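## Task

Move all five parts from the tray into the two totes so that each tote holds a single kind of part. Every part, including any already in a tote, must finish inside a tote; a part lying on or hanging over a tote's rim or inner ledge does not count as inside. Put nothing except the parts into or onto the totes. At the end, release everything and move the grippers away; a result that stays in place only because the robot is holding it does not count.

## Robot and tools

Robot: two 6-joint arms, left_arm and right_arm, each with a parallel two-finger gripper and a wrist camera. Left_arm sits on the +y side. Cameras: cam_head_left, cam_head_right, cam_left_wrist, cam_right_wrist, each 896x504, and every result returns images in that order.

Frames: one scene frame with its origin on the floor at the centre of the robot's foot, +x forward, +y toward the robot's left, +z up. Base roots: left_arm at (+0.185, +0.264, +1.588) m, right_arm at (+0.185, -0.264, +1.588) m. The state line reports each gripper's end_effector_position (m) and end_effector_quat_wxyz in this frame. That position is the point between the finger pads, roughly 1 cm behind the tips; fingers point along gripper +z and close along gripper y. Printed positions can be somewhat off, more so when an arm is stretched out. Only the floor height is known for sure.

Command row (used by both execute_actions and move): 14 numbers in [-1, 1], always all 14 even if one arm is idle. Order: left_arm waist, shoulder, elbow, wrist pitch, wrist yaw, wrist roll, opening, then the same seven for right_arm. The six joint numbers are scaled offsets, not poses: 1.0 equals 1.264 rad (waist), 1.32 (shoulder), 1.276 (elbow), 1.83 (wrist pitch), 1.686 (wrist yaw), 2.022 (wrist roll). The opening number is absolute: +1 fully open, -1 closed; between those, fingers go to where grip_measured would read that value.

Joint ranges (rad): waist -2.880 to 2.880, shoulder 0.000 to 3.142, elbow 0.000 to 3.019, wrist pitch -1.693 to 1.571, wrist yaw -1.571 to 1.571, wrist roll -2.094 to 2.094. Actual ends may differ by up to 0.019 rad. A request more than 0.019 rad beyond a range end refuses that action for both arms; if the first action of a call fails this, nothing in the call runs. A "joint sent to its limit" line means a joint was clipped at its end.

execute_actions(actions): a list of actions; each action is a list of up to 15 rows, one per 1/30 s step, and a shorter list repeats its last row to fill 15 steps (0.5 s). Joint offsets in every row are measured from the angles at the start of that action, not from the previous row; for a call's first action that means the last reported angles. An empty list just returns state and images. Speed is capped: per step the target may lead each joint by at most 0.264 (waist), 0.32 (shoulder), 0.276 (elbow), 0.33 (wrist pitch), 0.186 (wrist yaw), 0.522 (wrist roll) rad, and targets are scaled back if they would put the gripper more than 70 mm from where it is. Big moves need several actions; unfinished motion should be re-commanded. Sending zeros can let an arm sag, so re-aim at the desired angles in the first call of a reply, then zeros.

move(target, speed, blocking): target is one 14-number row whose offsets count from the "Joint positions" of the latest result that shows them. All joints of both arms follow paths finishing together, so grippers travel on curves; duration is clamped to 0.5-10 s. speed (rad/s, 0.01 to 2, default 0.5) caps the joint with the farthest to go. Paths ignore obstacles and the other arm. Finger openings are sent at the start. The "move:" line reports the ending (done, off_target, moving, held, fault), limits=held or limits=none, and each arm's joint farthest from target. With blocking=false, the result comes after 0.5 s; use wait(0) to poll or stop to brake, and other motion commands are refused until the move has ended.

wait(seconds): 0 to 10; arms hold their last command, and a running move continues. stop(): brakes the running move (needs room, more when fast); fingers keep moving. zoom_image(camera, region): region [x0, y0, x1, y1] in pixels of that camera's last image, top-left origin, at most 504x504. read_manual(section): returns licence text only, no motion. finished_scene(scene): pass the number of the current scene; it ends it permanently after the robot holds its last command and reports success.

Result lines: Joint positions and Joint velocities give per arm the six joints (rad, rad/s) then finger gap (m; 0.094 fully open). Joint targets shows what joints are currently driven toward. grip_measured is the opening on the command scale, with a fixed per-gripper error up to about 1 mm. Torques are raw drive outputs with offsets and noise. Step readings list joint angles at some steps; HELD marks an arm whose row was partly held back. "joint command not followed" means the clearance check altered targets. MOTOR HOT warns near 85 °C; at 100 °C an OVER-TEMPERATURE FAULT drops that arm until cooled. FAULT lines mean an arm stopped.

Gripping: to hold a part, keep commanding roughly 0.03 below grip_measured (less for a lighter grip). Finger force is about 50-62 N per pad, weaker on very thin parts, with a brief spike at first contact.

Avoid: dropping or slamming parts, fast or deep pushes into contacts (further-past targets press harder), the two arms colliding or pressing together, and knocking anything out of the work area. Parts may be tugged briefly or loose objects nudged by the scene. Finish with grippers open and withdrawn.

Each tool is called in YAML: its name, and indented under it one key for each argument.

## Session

execute_actions:
  actions: []

Scene clock: 0.00 s.
left_arm: end_effector_position=(+1.1256, +0.0288, +1.3365) grip_measured=-0.288 end_effector_quat_wxyz=(+0.340, -0.813, +0.190, -0.433) | right_arm: end_effector_position=(+0.5068, -0.0899, +1.2804) grip_measured=+1.000 end_effector_quat_wxyz=(+0.445, -0.535, +0.653, +0.299)
Joint positions: left_arm=[ 0.613  2.477  2.459  0.814 -0.701 -1.592  0.033] | right_arm=[-1.119  1.875  0.56   0.737 -0.758 -1.606  0.094]
Joint velocities: left_arm=[-0.005 -0.005 -0.007  0.002 -0.022 -0.051  0.001] | right_arm=[-0.005 -0.015  0.002 -0.022  0.007 -0.007  0.   ]
Joint torques (N m, as the arm reports them, + toward a larger angle): no reading
Joint targets: left_arm=[0.601 2.464 2.478 0.819 -0.701 -1.591] | right_arm=[-1.116 1.869 0.544 0.738 -0.759 -1.605]

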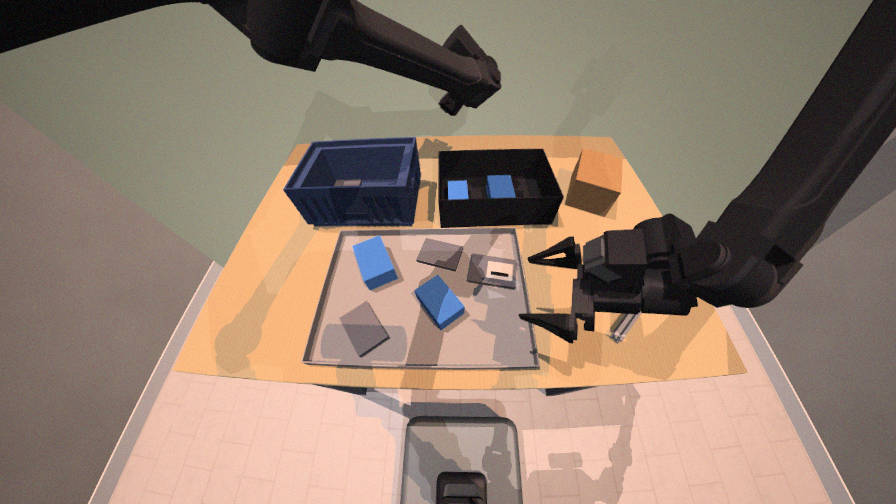

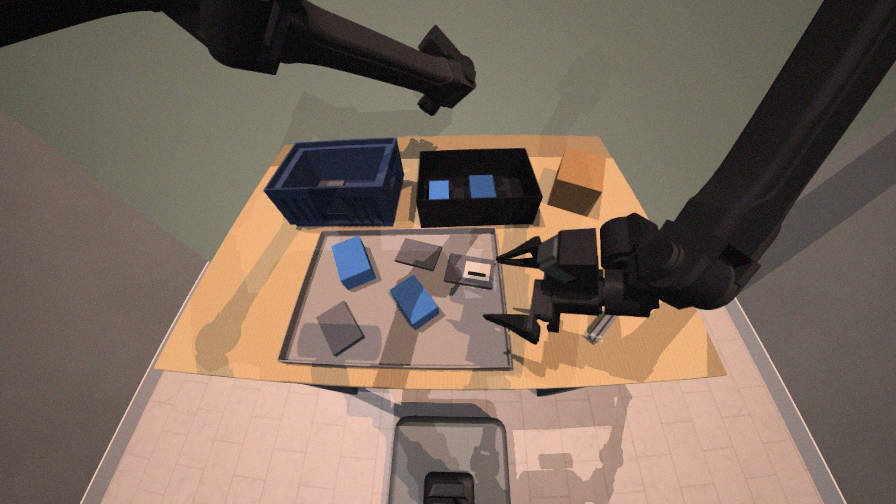

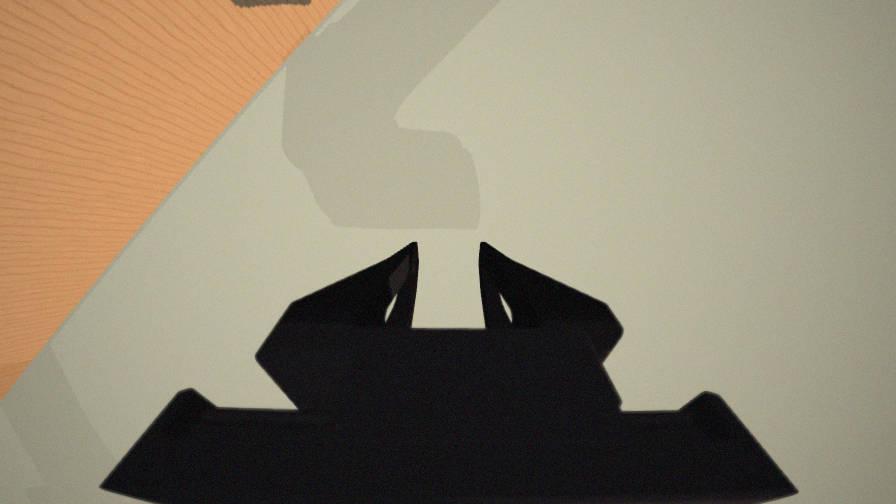

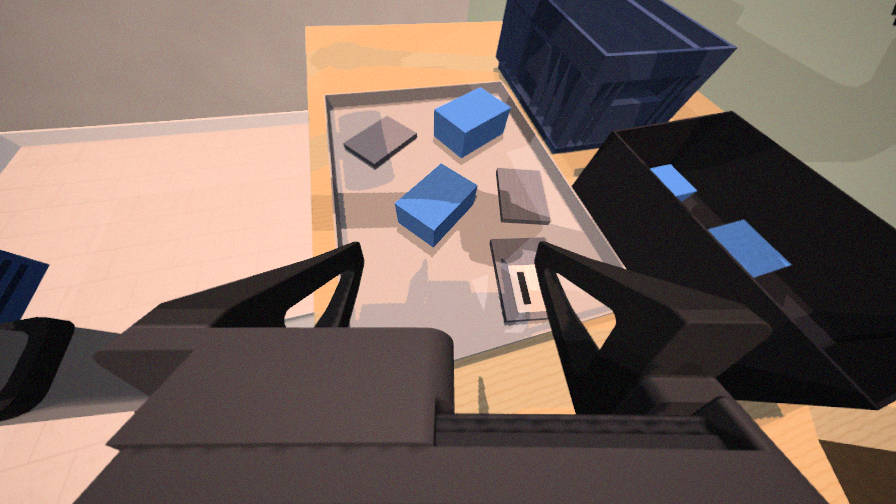

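zoom_image:
  camera: "cam_head_left"
  region: [270, 125, 650, 385]

zoom_image:
  camera: "cam_head_right"
  region: [250, 125, 630, 385]

Region (270, 125, 650, 385) of cam_head_left's 896x504 image, scaled by 1.326, with more detail than that image has; it fills the top 345 rows of this view, and the rest is white.

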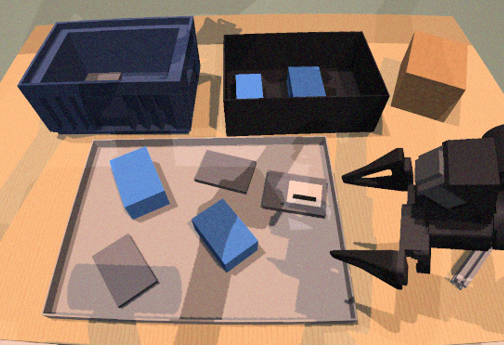

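Region (250, 125, 630, 385) of cam_head_right's 896x504 image, scaled by 1.326, with more detail than that image has; it fills the top 345 rows of this view, and the rest is white.

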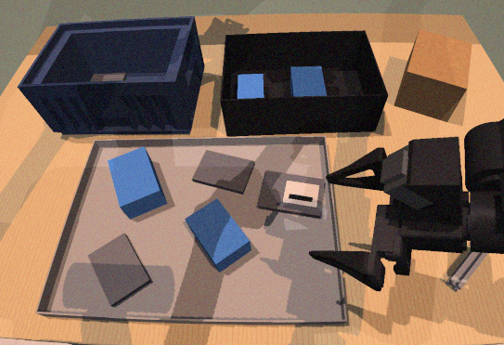

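zoom_image:
  camera: "cam_head_left"
  region: [295, 220, 425, 375]

zoom_image:
  camera: "cam_head_right"
  region: [270, 220, 400, 375]

zoom_image:
  camera: "cam_head_left"
  region: [405, 220, 550, 375]

zoom_image:
  camera: "cam_head_right"
  region: [380, 220, 525, 375]

Region (295, 220, 425, 375) of cam_head_left's 896x504 image, scaled by 3.252, with more detail than that image has; it fills the left 423 columns of this view, and the rest is white.

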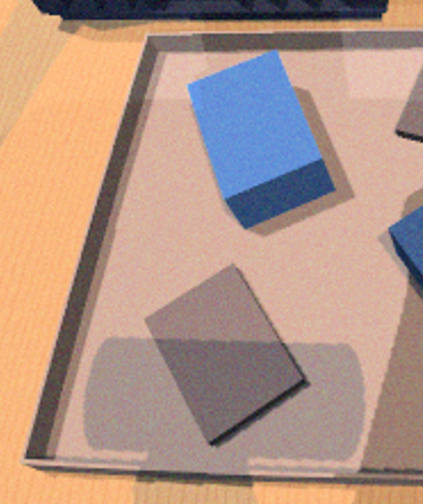

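Region (270, 220, 400, 375) of cam_head_right's 896x504 image, scaled by 3.252, with more detail than that image has; it fills the left 423 columns of this view, and the rest is white.

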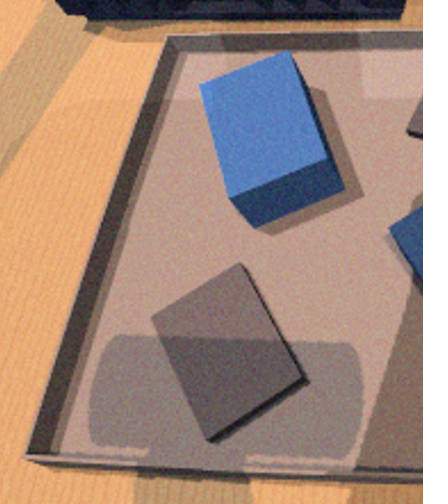

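Region (405, 220, 550, 375) of cam_head_left's 896x504 image, scaled by 3.252, with more detail than that image has; it fills the left 471 columns of this view, and the rest is white.

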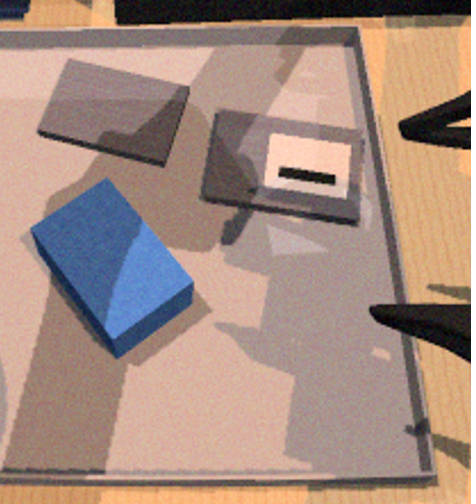

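Region (380, 220, 525, 375) of cam_head_right's 896x504 image, scaled by 3.252, with more detail than that image has; it fills the left 471 columns of this view, and the rest is white.

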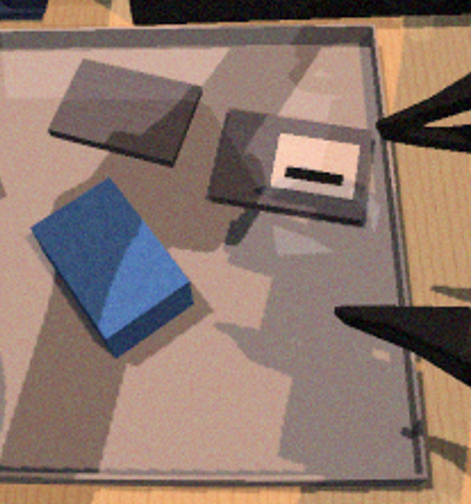

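move:
  target: [0.1764,-0.775,-0.823,-0.8164,0.0635,0.034,0.8,0.5388,0.162,0.3926,-0.379,0.952,0.6405,0.8]
  speed: 1.0

Scene clock: 15.43 s.
left_arm: end_effector_position=(+0.8429, +0.2552, +1.3662) grip_measured=+0.798 end_effector_quat_wxyz=(-0.004, +0.710, -0.704, +0.003) | right_arm: end_effector_position=(+0.5439, +0.0624, +1.2577) grip_measured=+0.801 end_effector_quat_wxyz=(+0.008, -0.324, +0.946, +0.004)
Joint positions: left_arm=[ 0.83   1.458  1.406 -0.669 -0.598 -1.532  0.084] | right_arm=[-0.443  2.08   1.055  0.052  0.845 -0.326  0.085]
Joint velocities: left_arm=[-0.005 -0.005  0.002 -0.002 -0.037  0.066 -0.001] | right_arm=[-0.005  0.015  0.007 -0.012  0.022  0.066  0.   ]
Joint torques (N m, as the arm reports them, + toward a larger angle): left_arm=[ -7.02 -18.09   5.05   0.06   0.02   0.12] | right_arm=[14.36 -9.49  0.66 -0.6   0.06  0.06]
Joint targets: left_arm=[0.836 1.454 1.409 -0.680 -0.594 -1.523] | right_arm=[-0.438 2.089 1.060 0.043 0.847 -0.311]
move: done; limits=none; left_arm: farthest joint: the wrist pitch, 0.011 radians from its target (1.494 radians at the start); right_arm: farthest joint: the wrist roll, 0.015 radians from its target (1.295 radians at the start)

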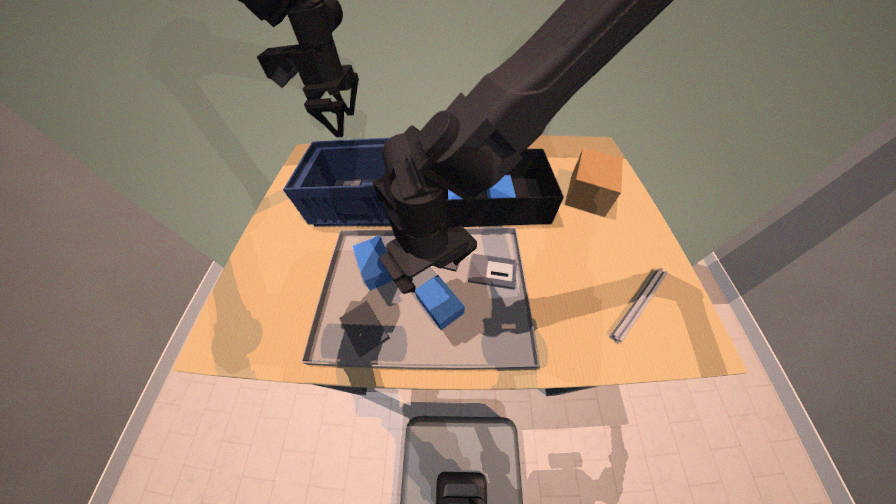

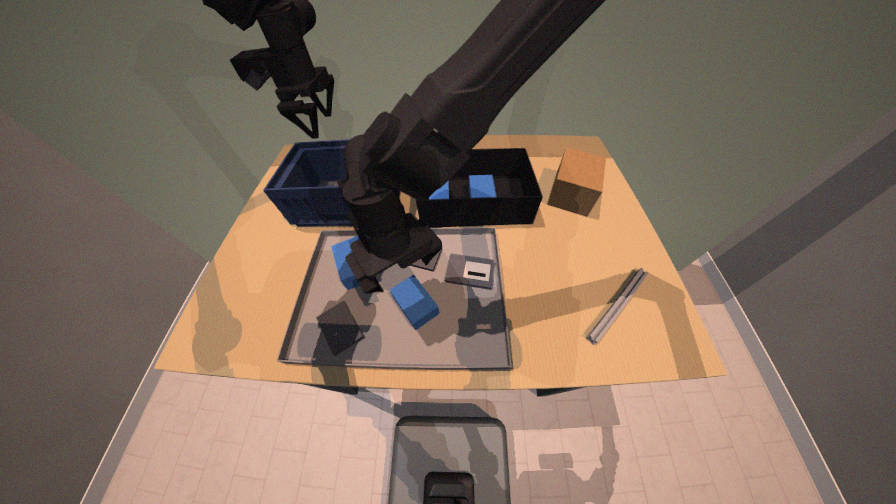

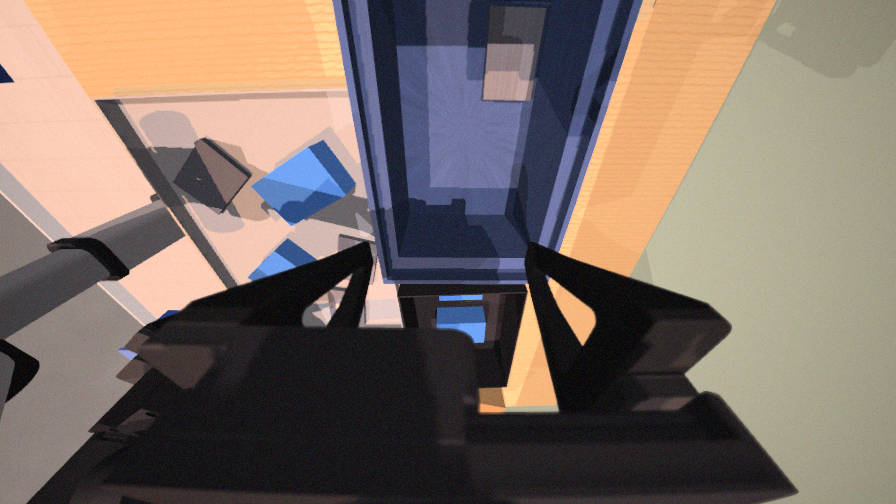

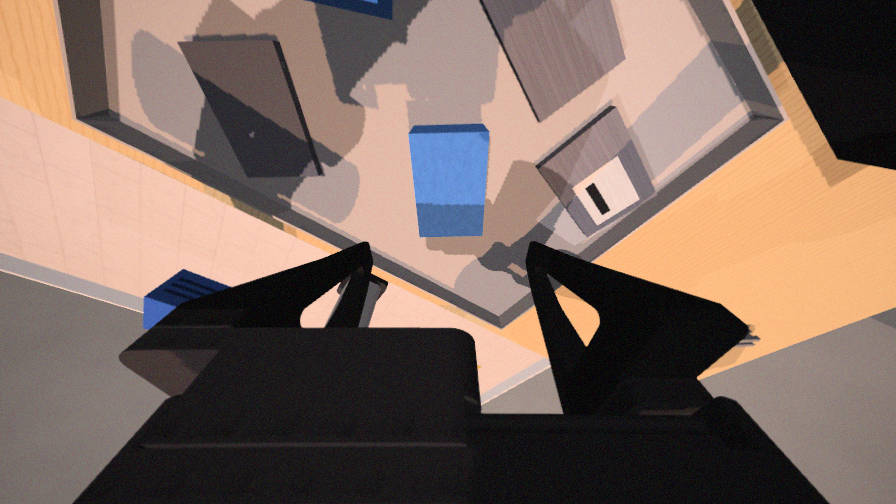

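move:
  target: [0.119,0.102,-0.739,0.617,0.0682,0.499,-0.6,-0.1297,0.1664,0.1423,0.0874,-0.0544,-0.1024,0.8]
  speed: 0.9

Scene clock: 22.60 s.
left_arm: end_effector_position=(+0.4851, +0.2234, +1.2607) grip_measured=-0.598 end_effector_quat_wxyz=(+0.001, +0.333, -0.943, +0.001) | right_arm: end_effector_position=(+0.5445, +0.0587, +1.1402) grip_measured=+0.801 end_effector_quat_wxyz=(-0.001, -0.336, +0.942, -0.000)
Joint positions: left_arm=[ 0.972  1.593  0.467  0.447 -0.487 -0.533  0.019] | right_arm=[-0.606  2.295  1.229  0.201  0.755 -0.518  0.085]
Joint velocities: left_arm=[-0.005 -0.005 -0.007 -0.017 -0.081 -0.007  0.   ] | right_arm=[-0.005 -0.034  0.002 -0.002 -0.066 -0.081 -0.   ]
Joint torques (N m, as the arm reports them, + toward a larger angle): left_arm=[-3.52 -9.68 -4.07  0.98  0.07  0.08] | right_arm=[ 13.88 -10.11  -0.29   0.01  -0.17  -0.2 ]
Joint targets: left_arm=[0.980 1.592 0.463 0.460 -0.483 -0.523] | right_arm=[-0.607 2.299 1.236 0.212 0.753 -0.533]
move: done; limits=none; left_arm: farthest joint: the wrist pitch, 0.013 radians from its target (1.129 radians at the start); right_arm: farthest joint: the wrist roll, 0.015 radians from its target (0.208 radians at the start)

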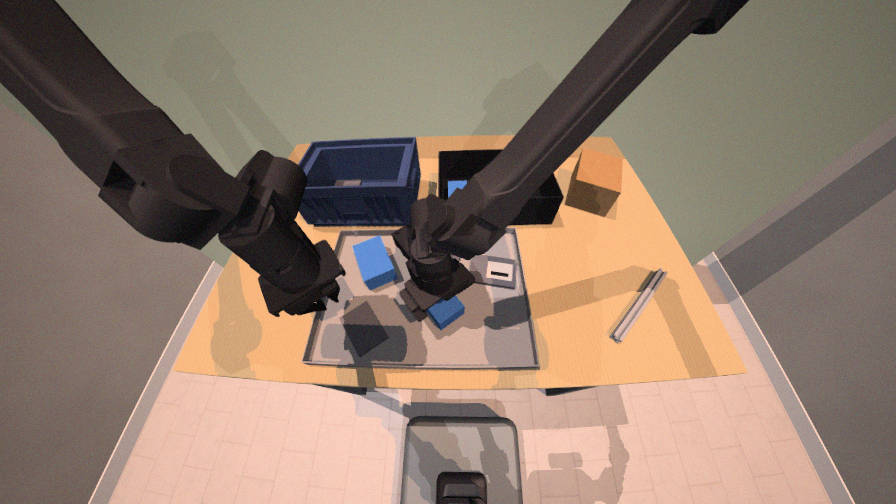

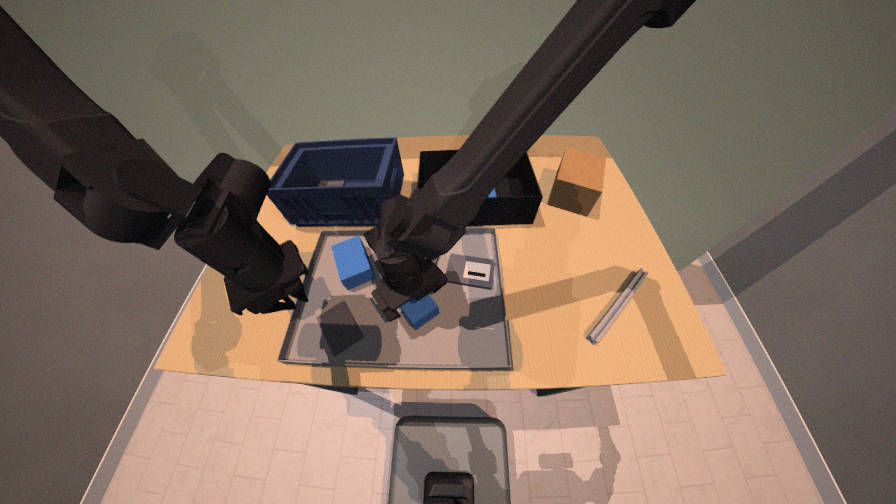

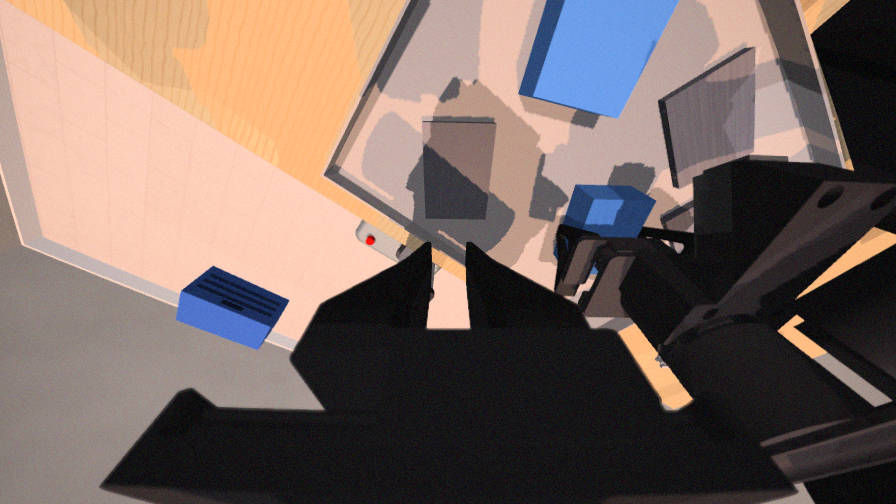

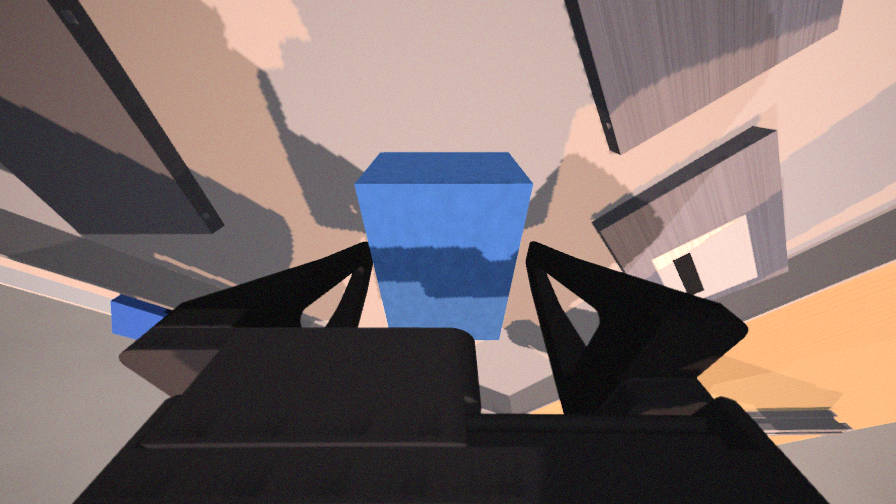

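move:
  target: [0.1064,0.2879,0.2124,0.0891,0.0606,0.0472,0.7,-0.0008,0.003,0.0055,0.006,-0.0012,-0.0074,0.28]
  speed: 0.35

Scene clock: 27.70 s.
left_arm: end_effector_position=(+0.4925, +0.2162, +1.1318) grip_measured=+0.698 end_effector_quat_wxyz=(-0.001, +0.334, -0.943, +0.000) | right_arm: end_effector_position=(+0.5445, +0.0588, +1.1402) grip_measured=+0.292 end_effector_quat_wxyz=(-0.001, -0.337, +0.942, -0.000)
Joint positions: left_arm=[ 1.099  1.977  0.741  0.597 -0.389 -0.447  0.08 ] | right_arm=[-0.606  2.295  1.229  0.201  0.755 -0.518  0.061]
Joint velocities: left_arm=[-0.015 -0.015 -0.002 -0.022 -0.007  0.037 -0.   ] | right_arm=[ 0.005  0.005  0.007 -0.002  0.022 -0.007 -0.001]
Joint torques (N m, as the arm reports them, + toward a larger angle): left_arm=[ -4.68 -11.04  -5.19   1.07   0.06   0.07] | right_arm=[ 13.9  -10.04  -0.41   0.02  -0.14  -0.2 ]
Joint targets: left_arm=[1.106 1.973 0.738 0.610 -0.385 -0.438] | right_arm=[-0.607 2.299 1.236 0.212 0.753 -0.533]
move: done; limits=none; left_arm: farthest joint: the wrist pitch, 0.013 radians from its target (0.163 radians at the start); right_arm: farthest joint: the wrist roll, 0.015 radians from its target (0.015 radians at the start)

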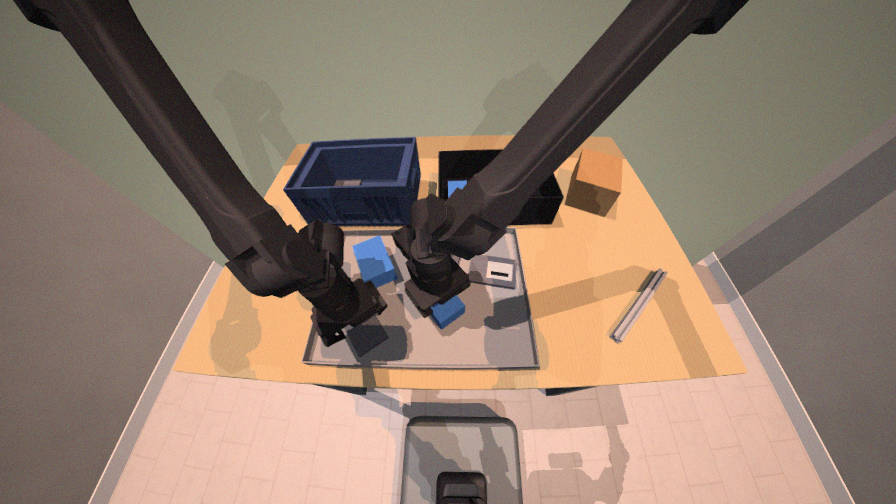

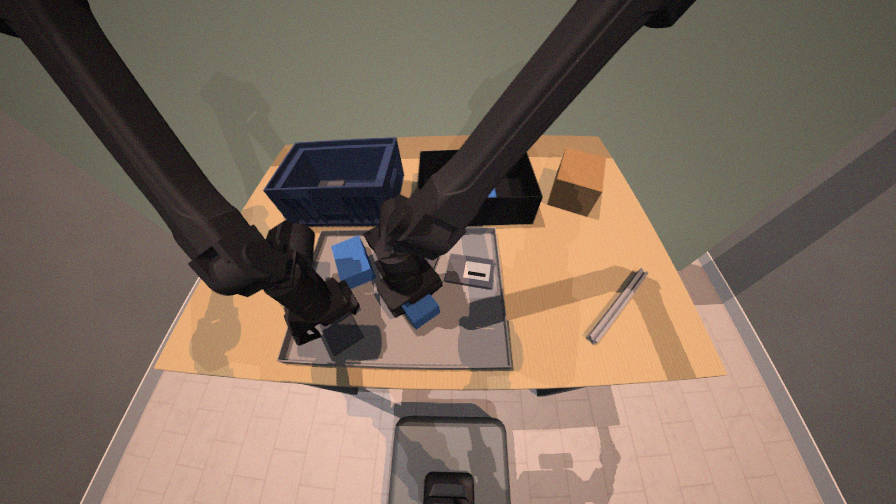

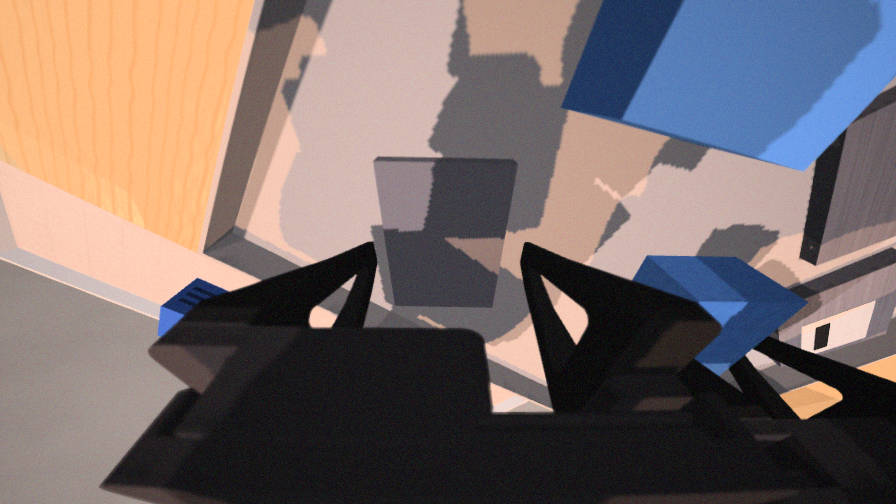

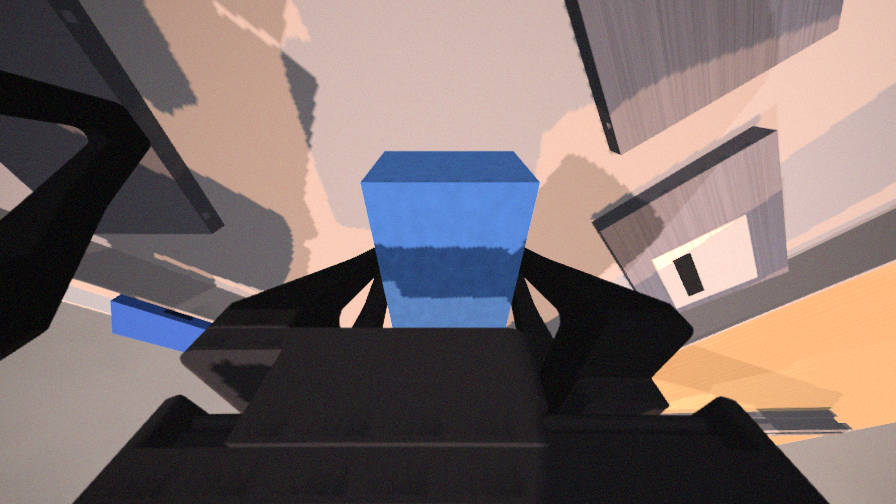

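move:
  target: [0.0143,0.023,0.0172,0.0103,0.0076,0.0076,0.7,-0.0459,-0.4886,-0.1893,-0.2,-0.0237,0.319,0.23]
  speed: 0.6

Scene clock: 31.57 s.
left_arm: end_effector_position=(+0.4931, +0.2154, +1.1224) grip_measured=+0.698 end_effector_quat_wxyz=(-0.002, +0.333, -0.943, +0.002) | right_arm: end_effector_position=(+0.6653, -0.1031, +1.2935) grip_measured=+0.277 end_effector_quat_wxyz=(+0.004, +0.004, +1.000, +0.001)
Joint positions: left_arm=[ 1.106  2.001  0.763  0.603 -0.38  -0.441  0.08 ] | right_arm=[-0.661  1.65   0.993 -0.157  0.717  0.112  0.06 ]
Joint velocities: left_arm=[ 0.005 -0.005  0.012 -0.007  0.066  0.007 -0.001] | right_arm=[-0.015  0.015  0.012  0.012 -0.095 -0.037 -0.001]
Joint torques (N m, as the arm reports them, + toward a larger angle): left_arm=[-4.3  -9.96 -4.98  1.    0.08  0.13] | right_arm=[  9.75 -11.59   0.91  -0.56  -0.1    0.06]
Joint targets: left_arm=[1.117 2.007 0.762 0.616 -0.376 -0.432] | right_arm=[-0.664 1.651 0.987 -0.165 0.715 0.127]
move: done; limits=none; left_arm: farthest joint: the wrist pitch, 0.013 radians from its target (0.019 radians at the start); right_arm: farthest joint: the wrist roll, 0.015 radians from its target (0.645 radians at the start)

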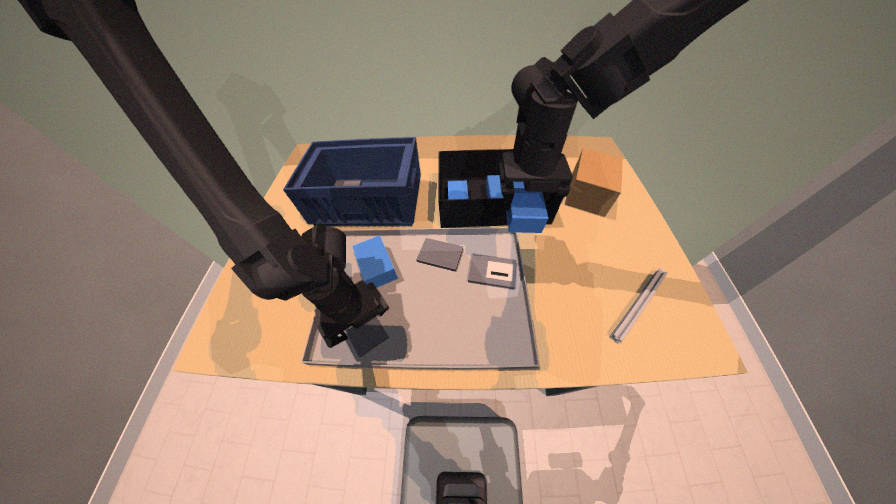

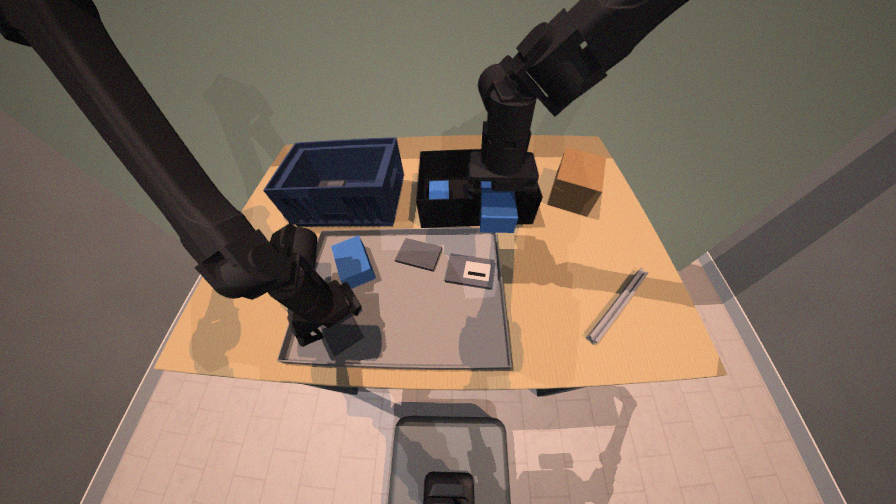

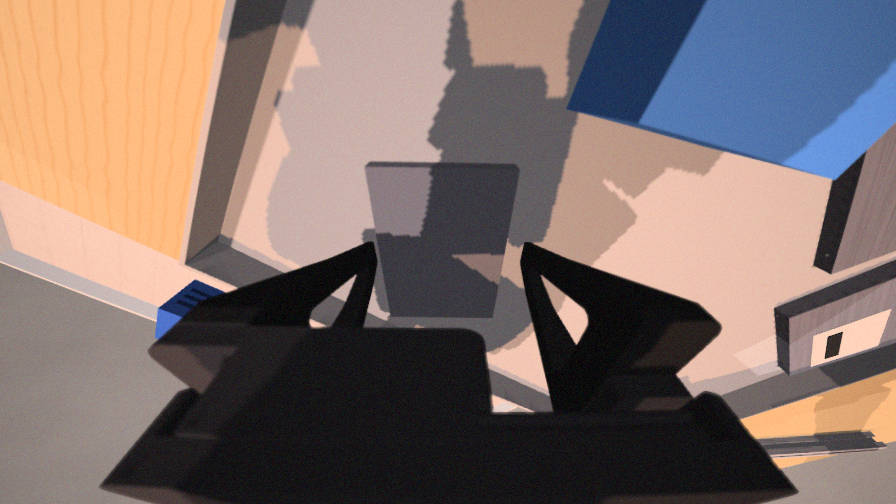

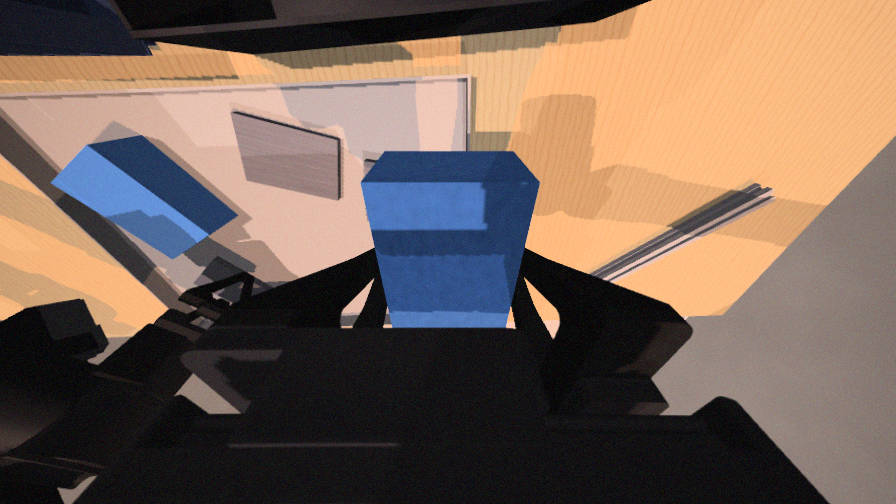

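move:
  target: [0.0134,0.0125,0.0055,0.0077,0.0036,0.0054,0.5,-0.0953,0.0374,0.4332,-0.2331,-0.0517,-0.0613,0.23]
  speed: 0.6

Scene clock: 34.53 s.
left_arm: end_effector_position=(+0.4915, +0.2160, +1.1186) grip_measured=+0.502 end_effector_quat_wxyz=(-0.000, +0.333, -0.943, +0.001) | right_arm: end_effector_position=(+0.8543, -0.1751, +1.2947) grip_measured=+0.277 end_effector_quat_wxyz=(+0.004, +0.004, +1.000, -0.000)
Joint positions: left_arm=[ 1.111  2.011  0.77   0.604 -0.377 -0.439  0.071] | right_arm=[-0.782  1.696  1.526 -0.575  0.632  0.003  0.06 ]
Joint velocities: left_arm=[-0.015 -0.005 -0.017 -0.007 -0.037  0.022 -0.001] | right_arm=[-0.005  0.005  0.012 -0.027 -0.037 -0.007 -0.   ]
Joint torques (N m, as the arm reports them, + toward a larger angle): left_arm=[-4.02 -9.84 -4.98  1.01  0.03  0.12] | right_arm=[ 10.76 -15.91   6.01  -0.55  -0.1   -0.2 ]
Joint targets: left_arm=[1.123 2.017 0.770 0.617 -0.374 -0.430] | right_arm=[-0.781 1.700 1.546 -0.583 0.630 -0.012]
move: done; limits=none; left_arm: farthest joint: the wrist pitch, 0.013 radians from its target (0.014 radians at the start); right_arm: farthest joint: the elbow, 0.020 radians from its target (0.553 radians at the start)

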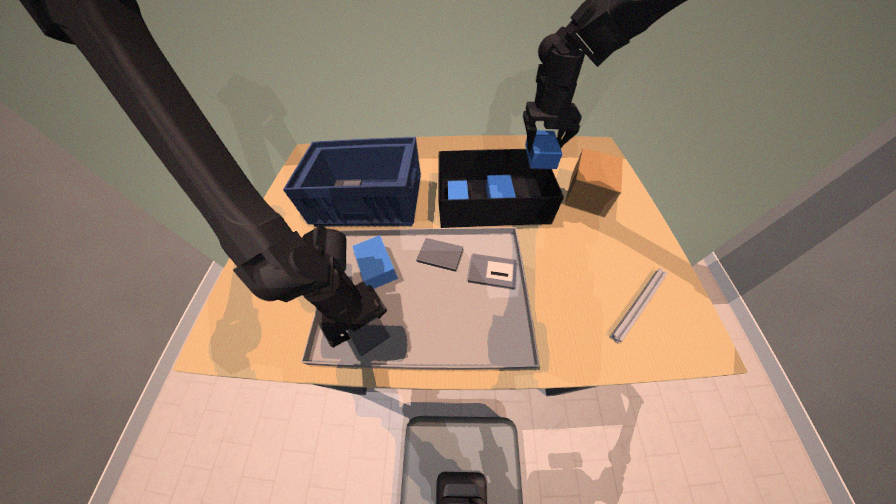

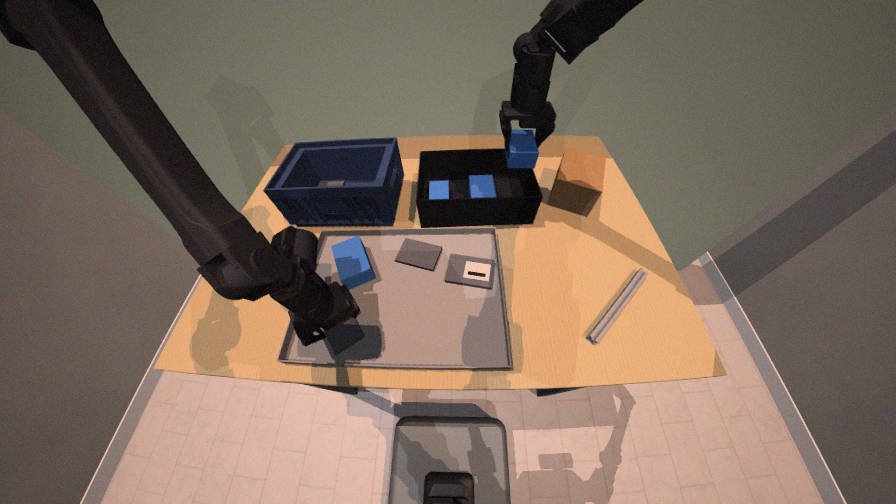

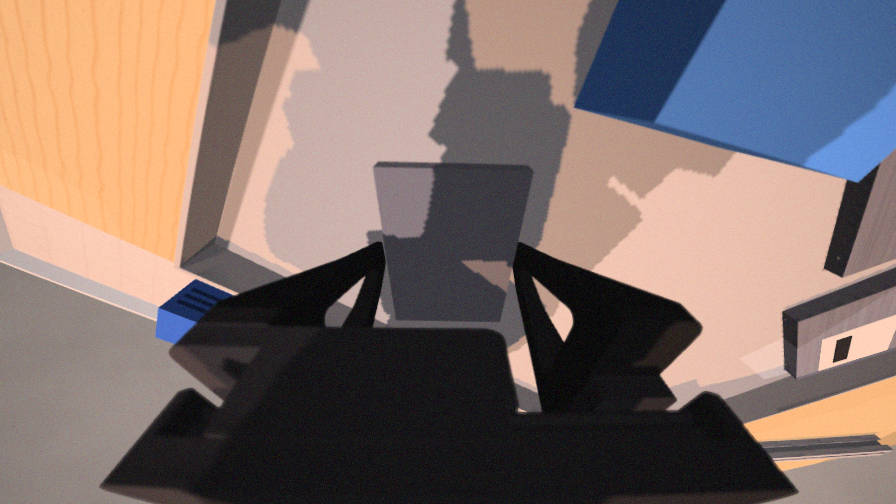

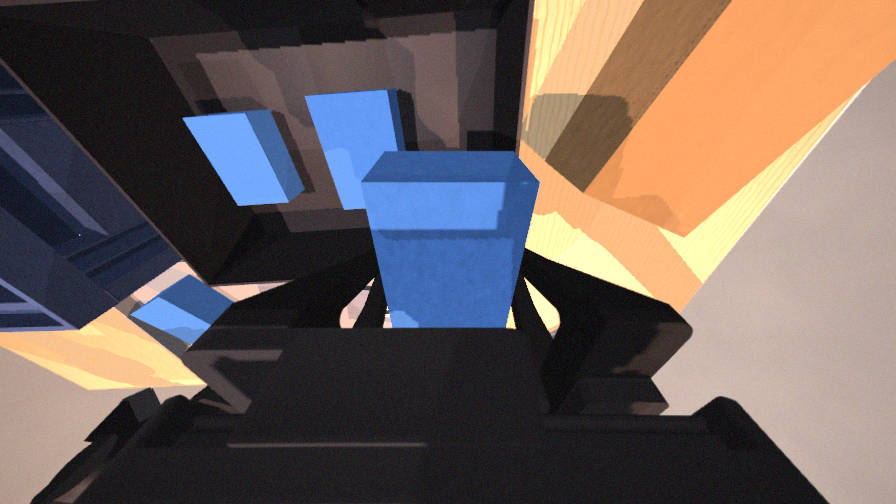

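execute_actions:
  actions: []

Scene clock: 36.70 s.
left_arm: end_effector_position=(+0.4915, +0.2160, +1.1186) grip_measured=+0.502 end_effector_quat_wxyz=(-0.000, +0.333, -0.943, +0.001) | right_arm: end_effector_position=(+0.8543, -0.1751, +1.2947) grip_measured=+0.277 end_effector_quat_wxyz=(+0.004, +0.004, +1.000, -0.000)
Joint positions: left_arm=[ 1.111  2.011  0.77   0.604 -0.377 -0.439  0.071] | right_arm=[-0.782  1.696  1.526 -0.575  0.632  0.002  0.06 ]
Joint velocities: left_arm=[ 0.005 -0.015  0.012  0.002 -0.051  0.037  0.   ] | right_arm=[-0.015 -0.005 -0.012 -0.007 -0.022 -0.007 -0.001]
Joint torques (N m, as the arm reports them, + toward a larger angle): left_arm=[-4.28 -9.9  -5.01  0.97  0.04  0.12] | right_arm=[ 10.61 -15.97   6.03  -0.56  -0.11  -0.2 ]
Joint targets: left_arm=[1.123 2.017 0.770 0.617 -0.374 -0.430] | right_arm=[-0.781 1.700 1.546 -0.583 0.630 -0.012]

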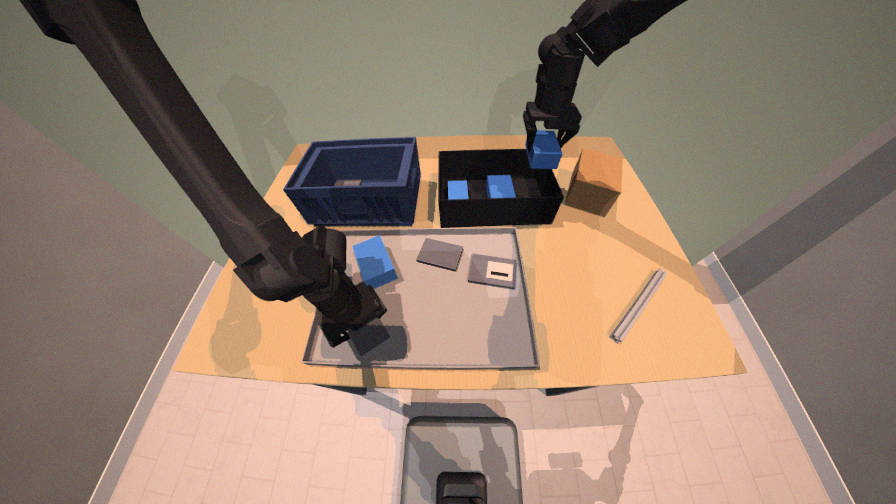

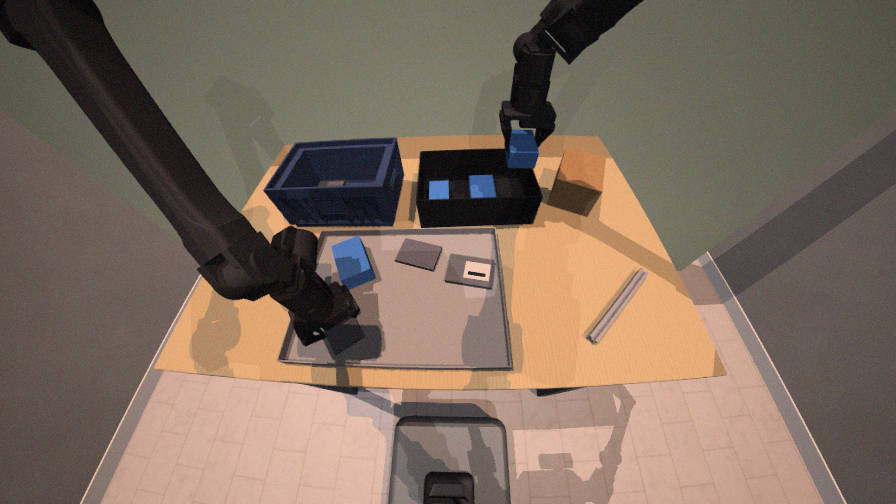

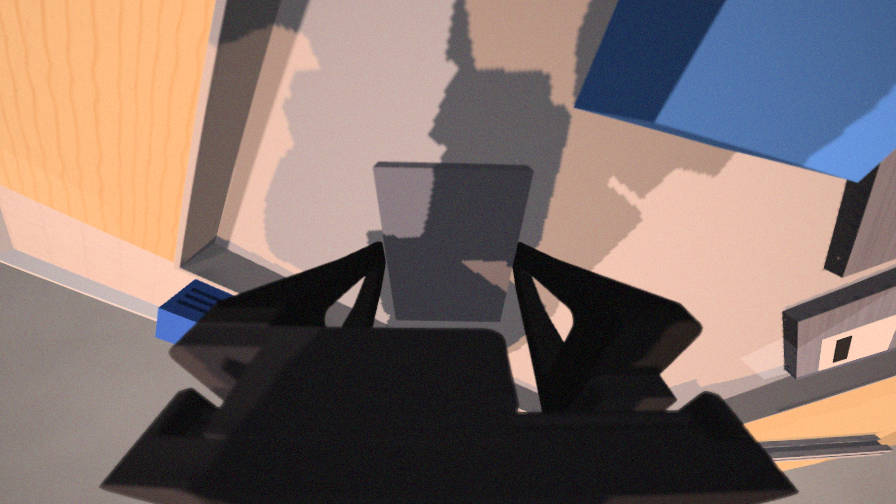

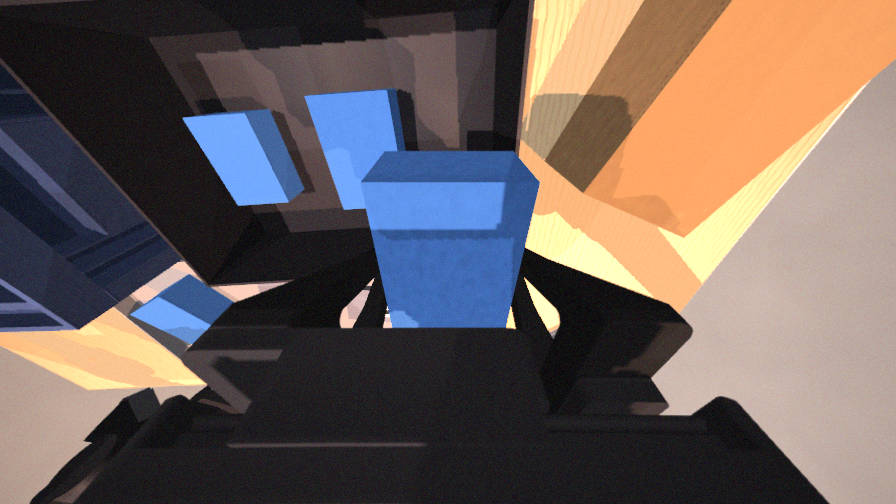

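zoom_image:
  camera: "cam_right_wrist"
  region: [140, 0, 560, 300]

zoom_image:
  camera: "cam_head_left"
  region: [420, 120, 600, 240]

Region (140, 0, 560, 300) of cam_right_wrist's 896x504 image, scaled by 1.200, with more detail than that image has; it fills the top 360 rows of this view, and the rest is white.

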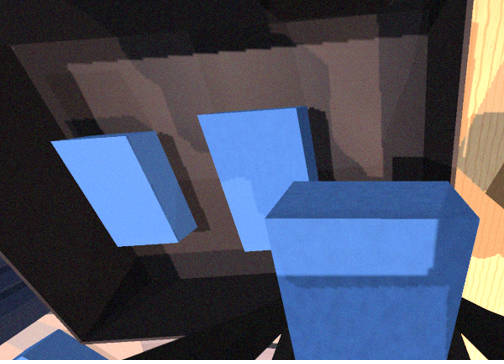

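Region (420, 120, 600, 240) of cam_head_left's 896x504 image, scaled by 2.800, with more detail than that image has.

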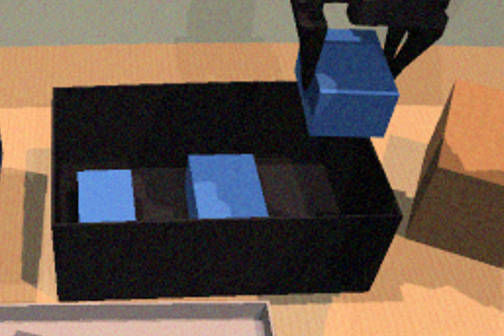

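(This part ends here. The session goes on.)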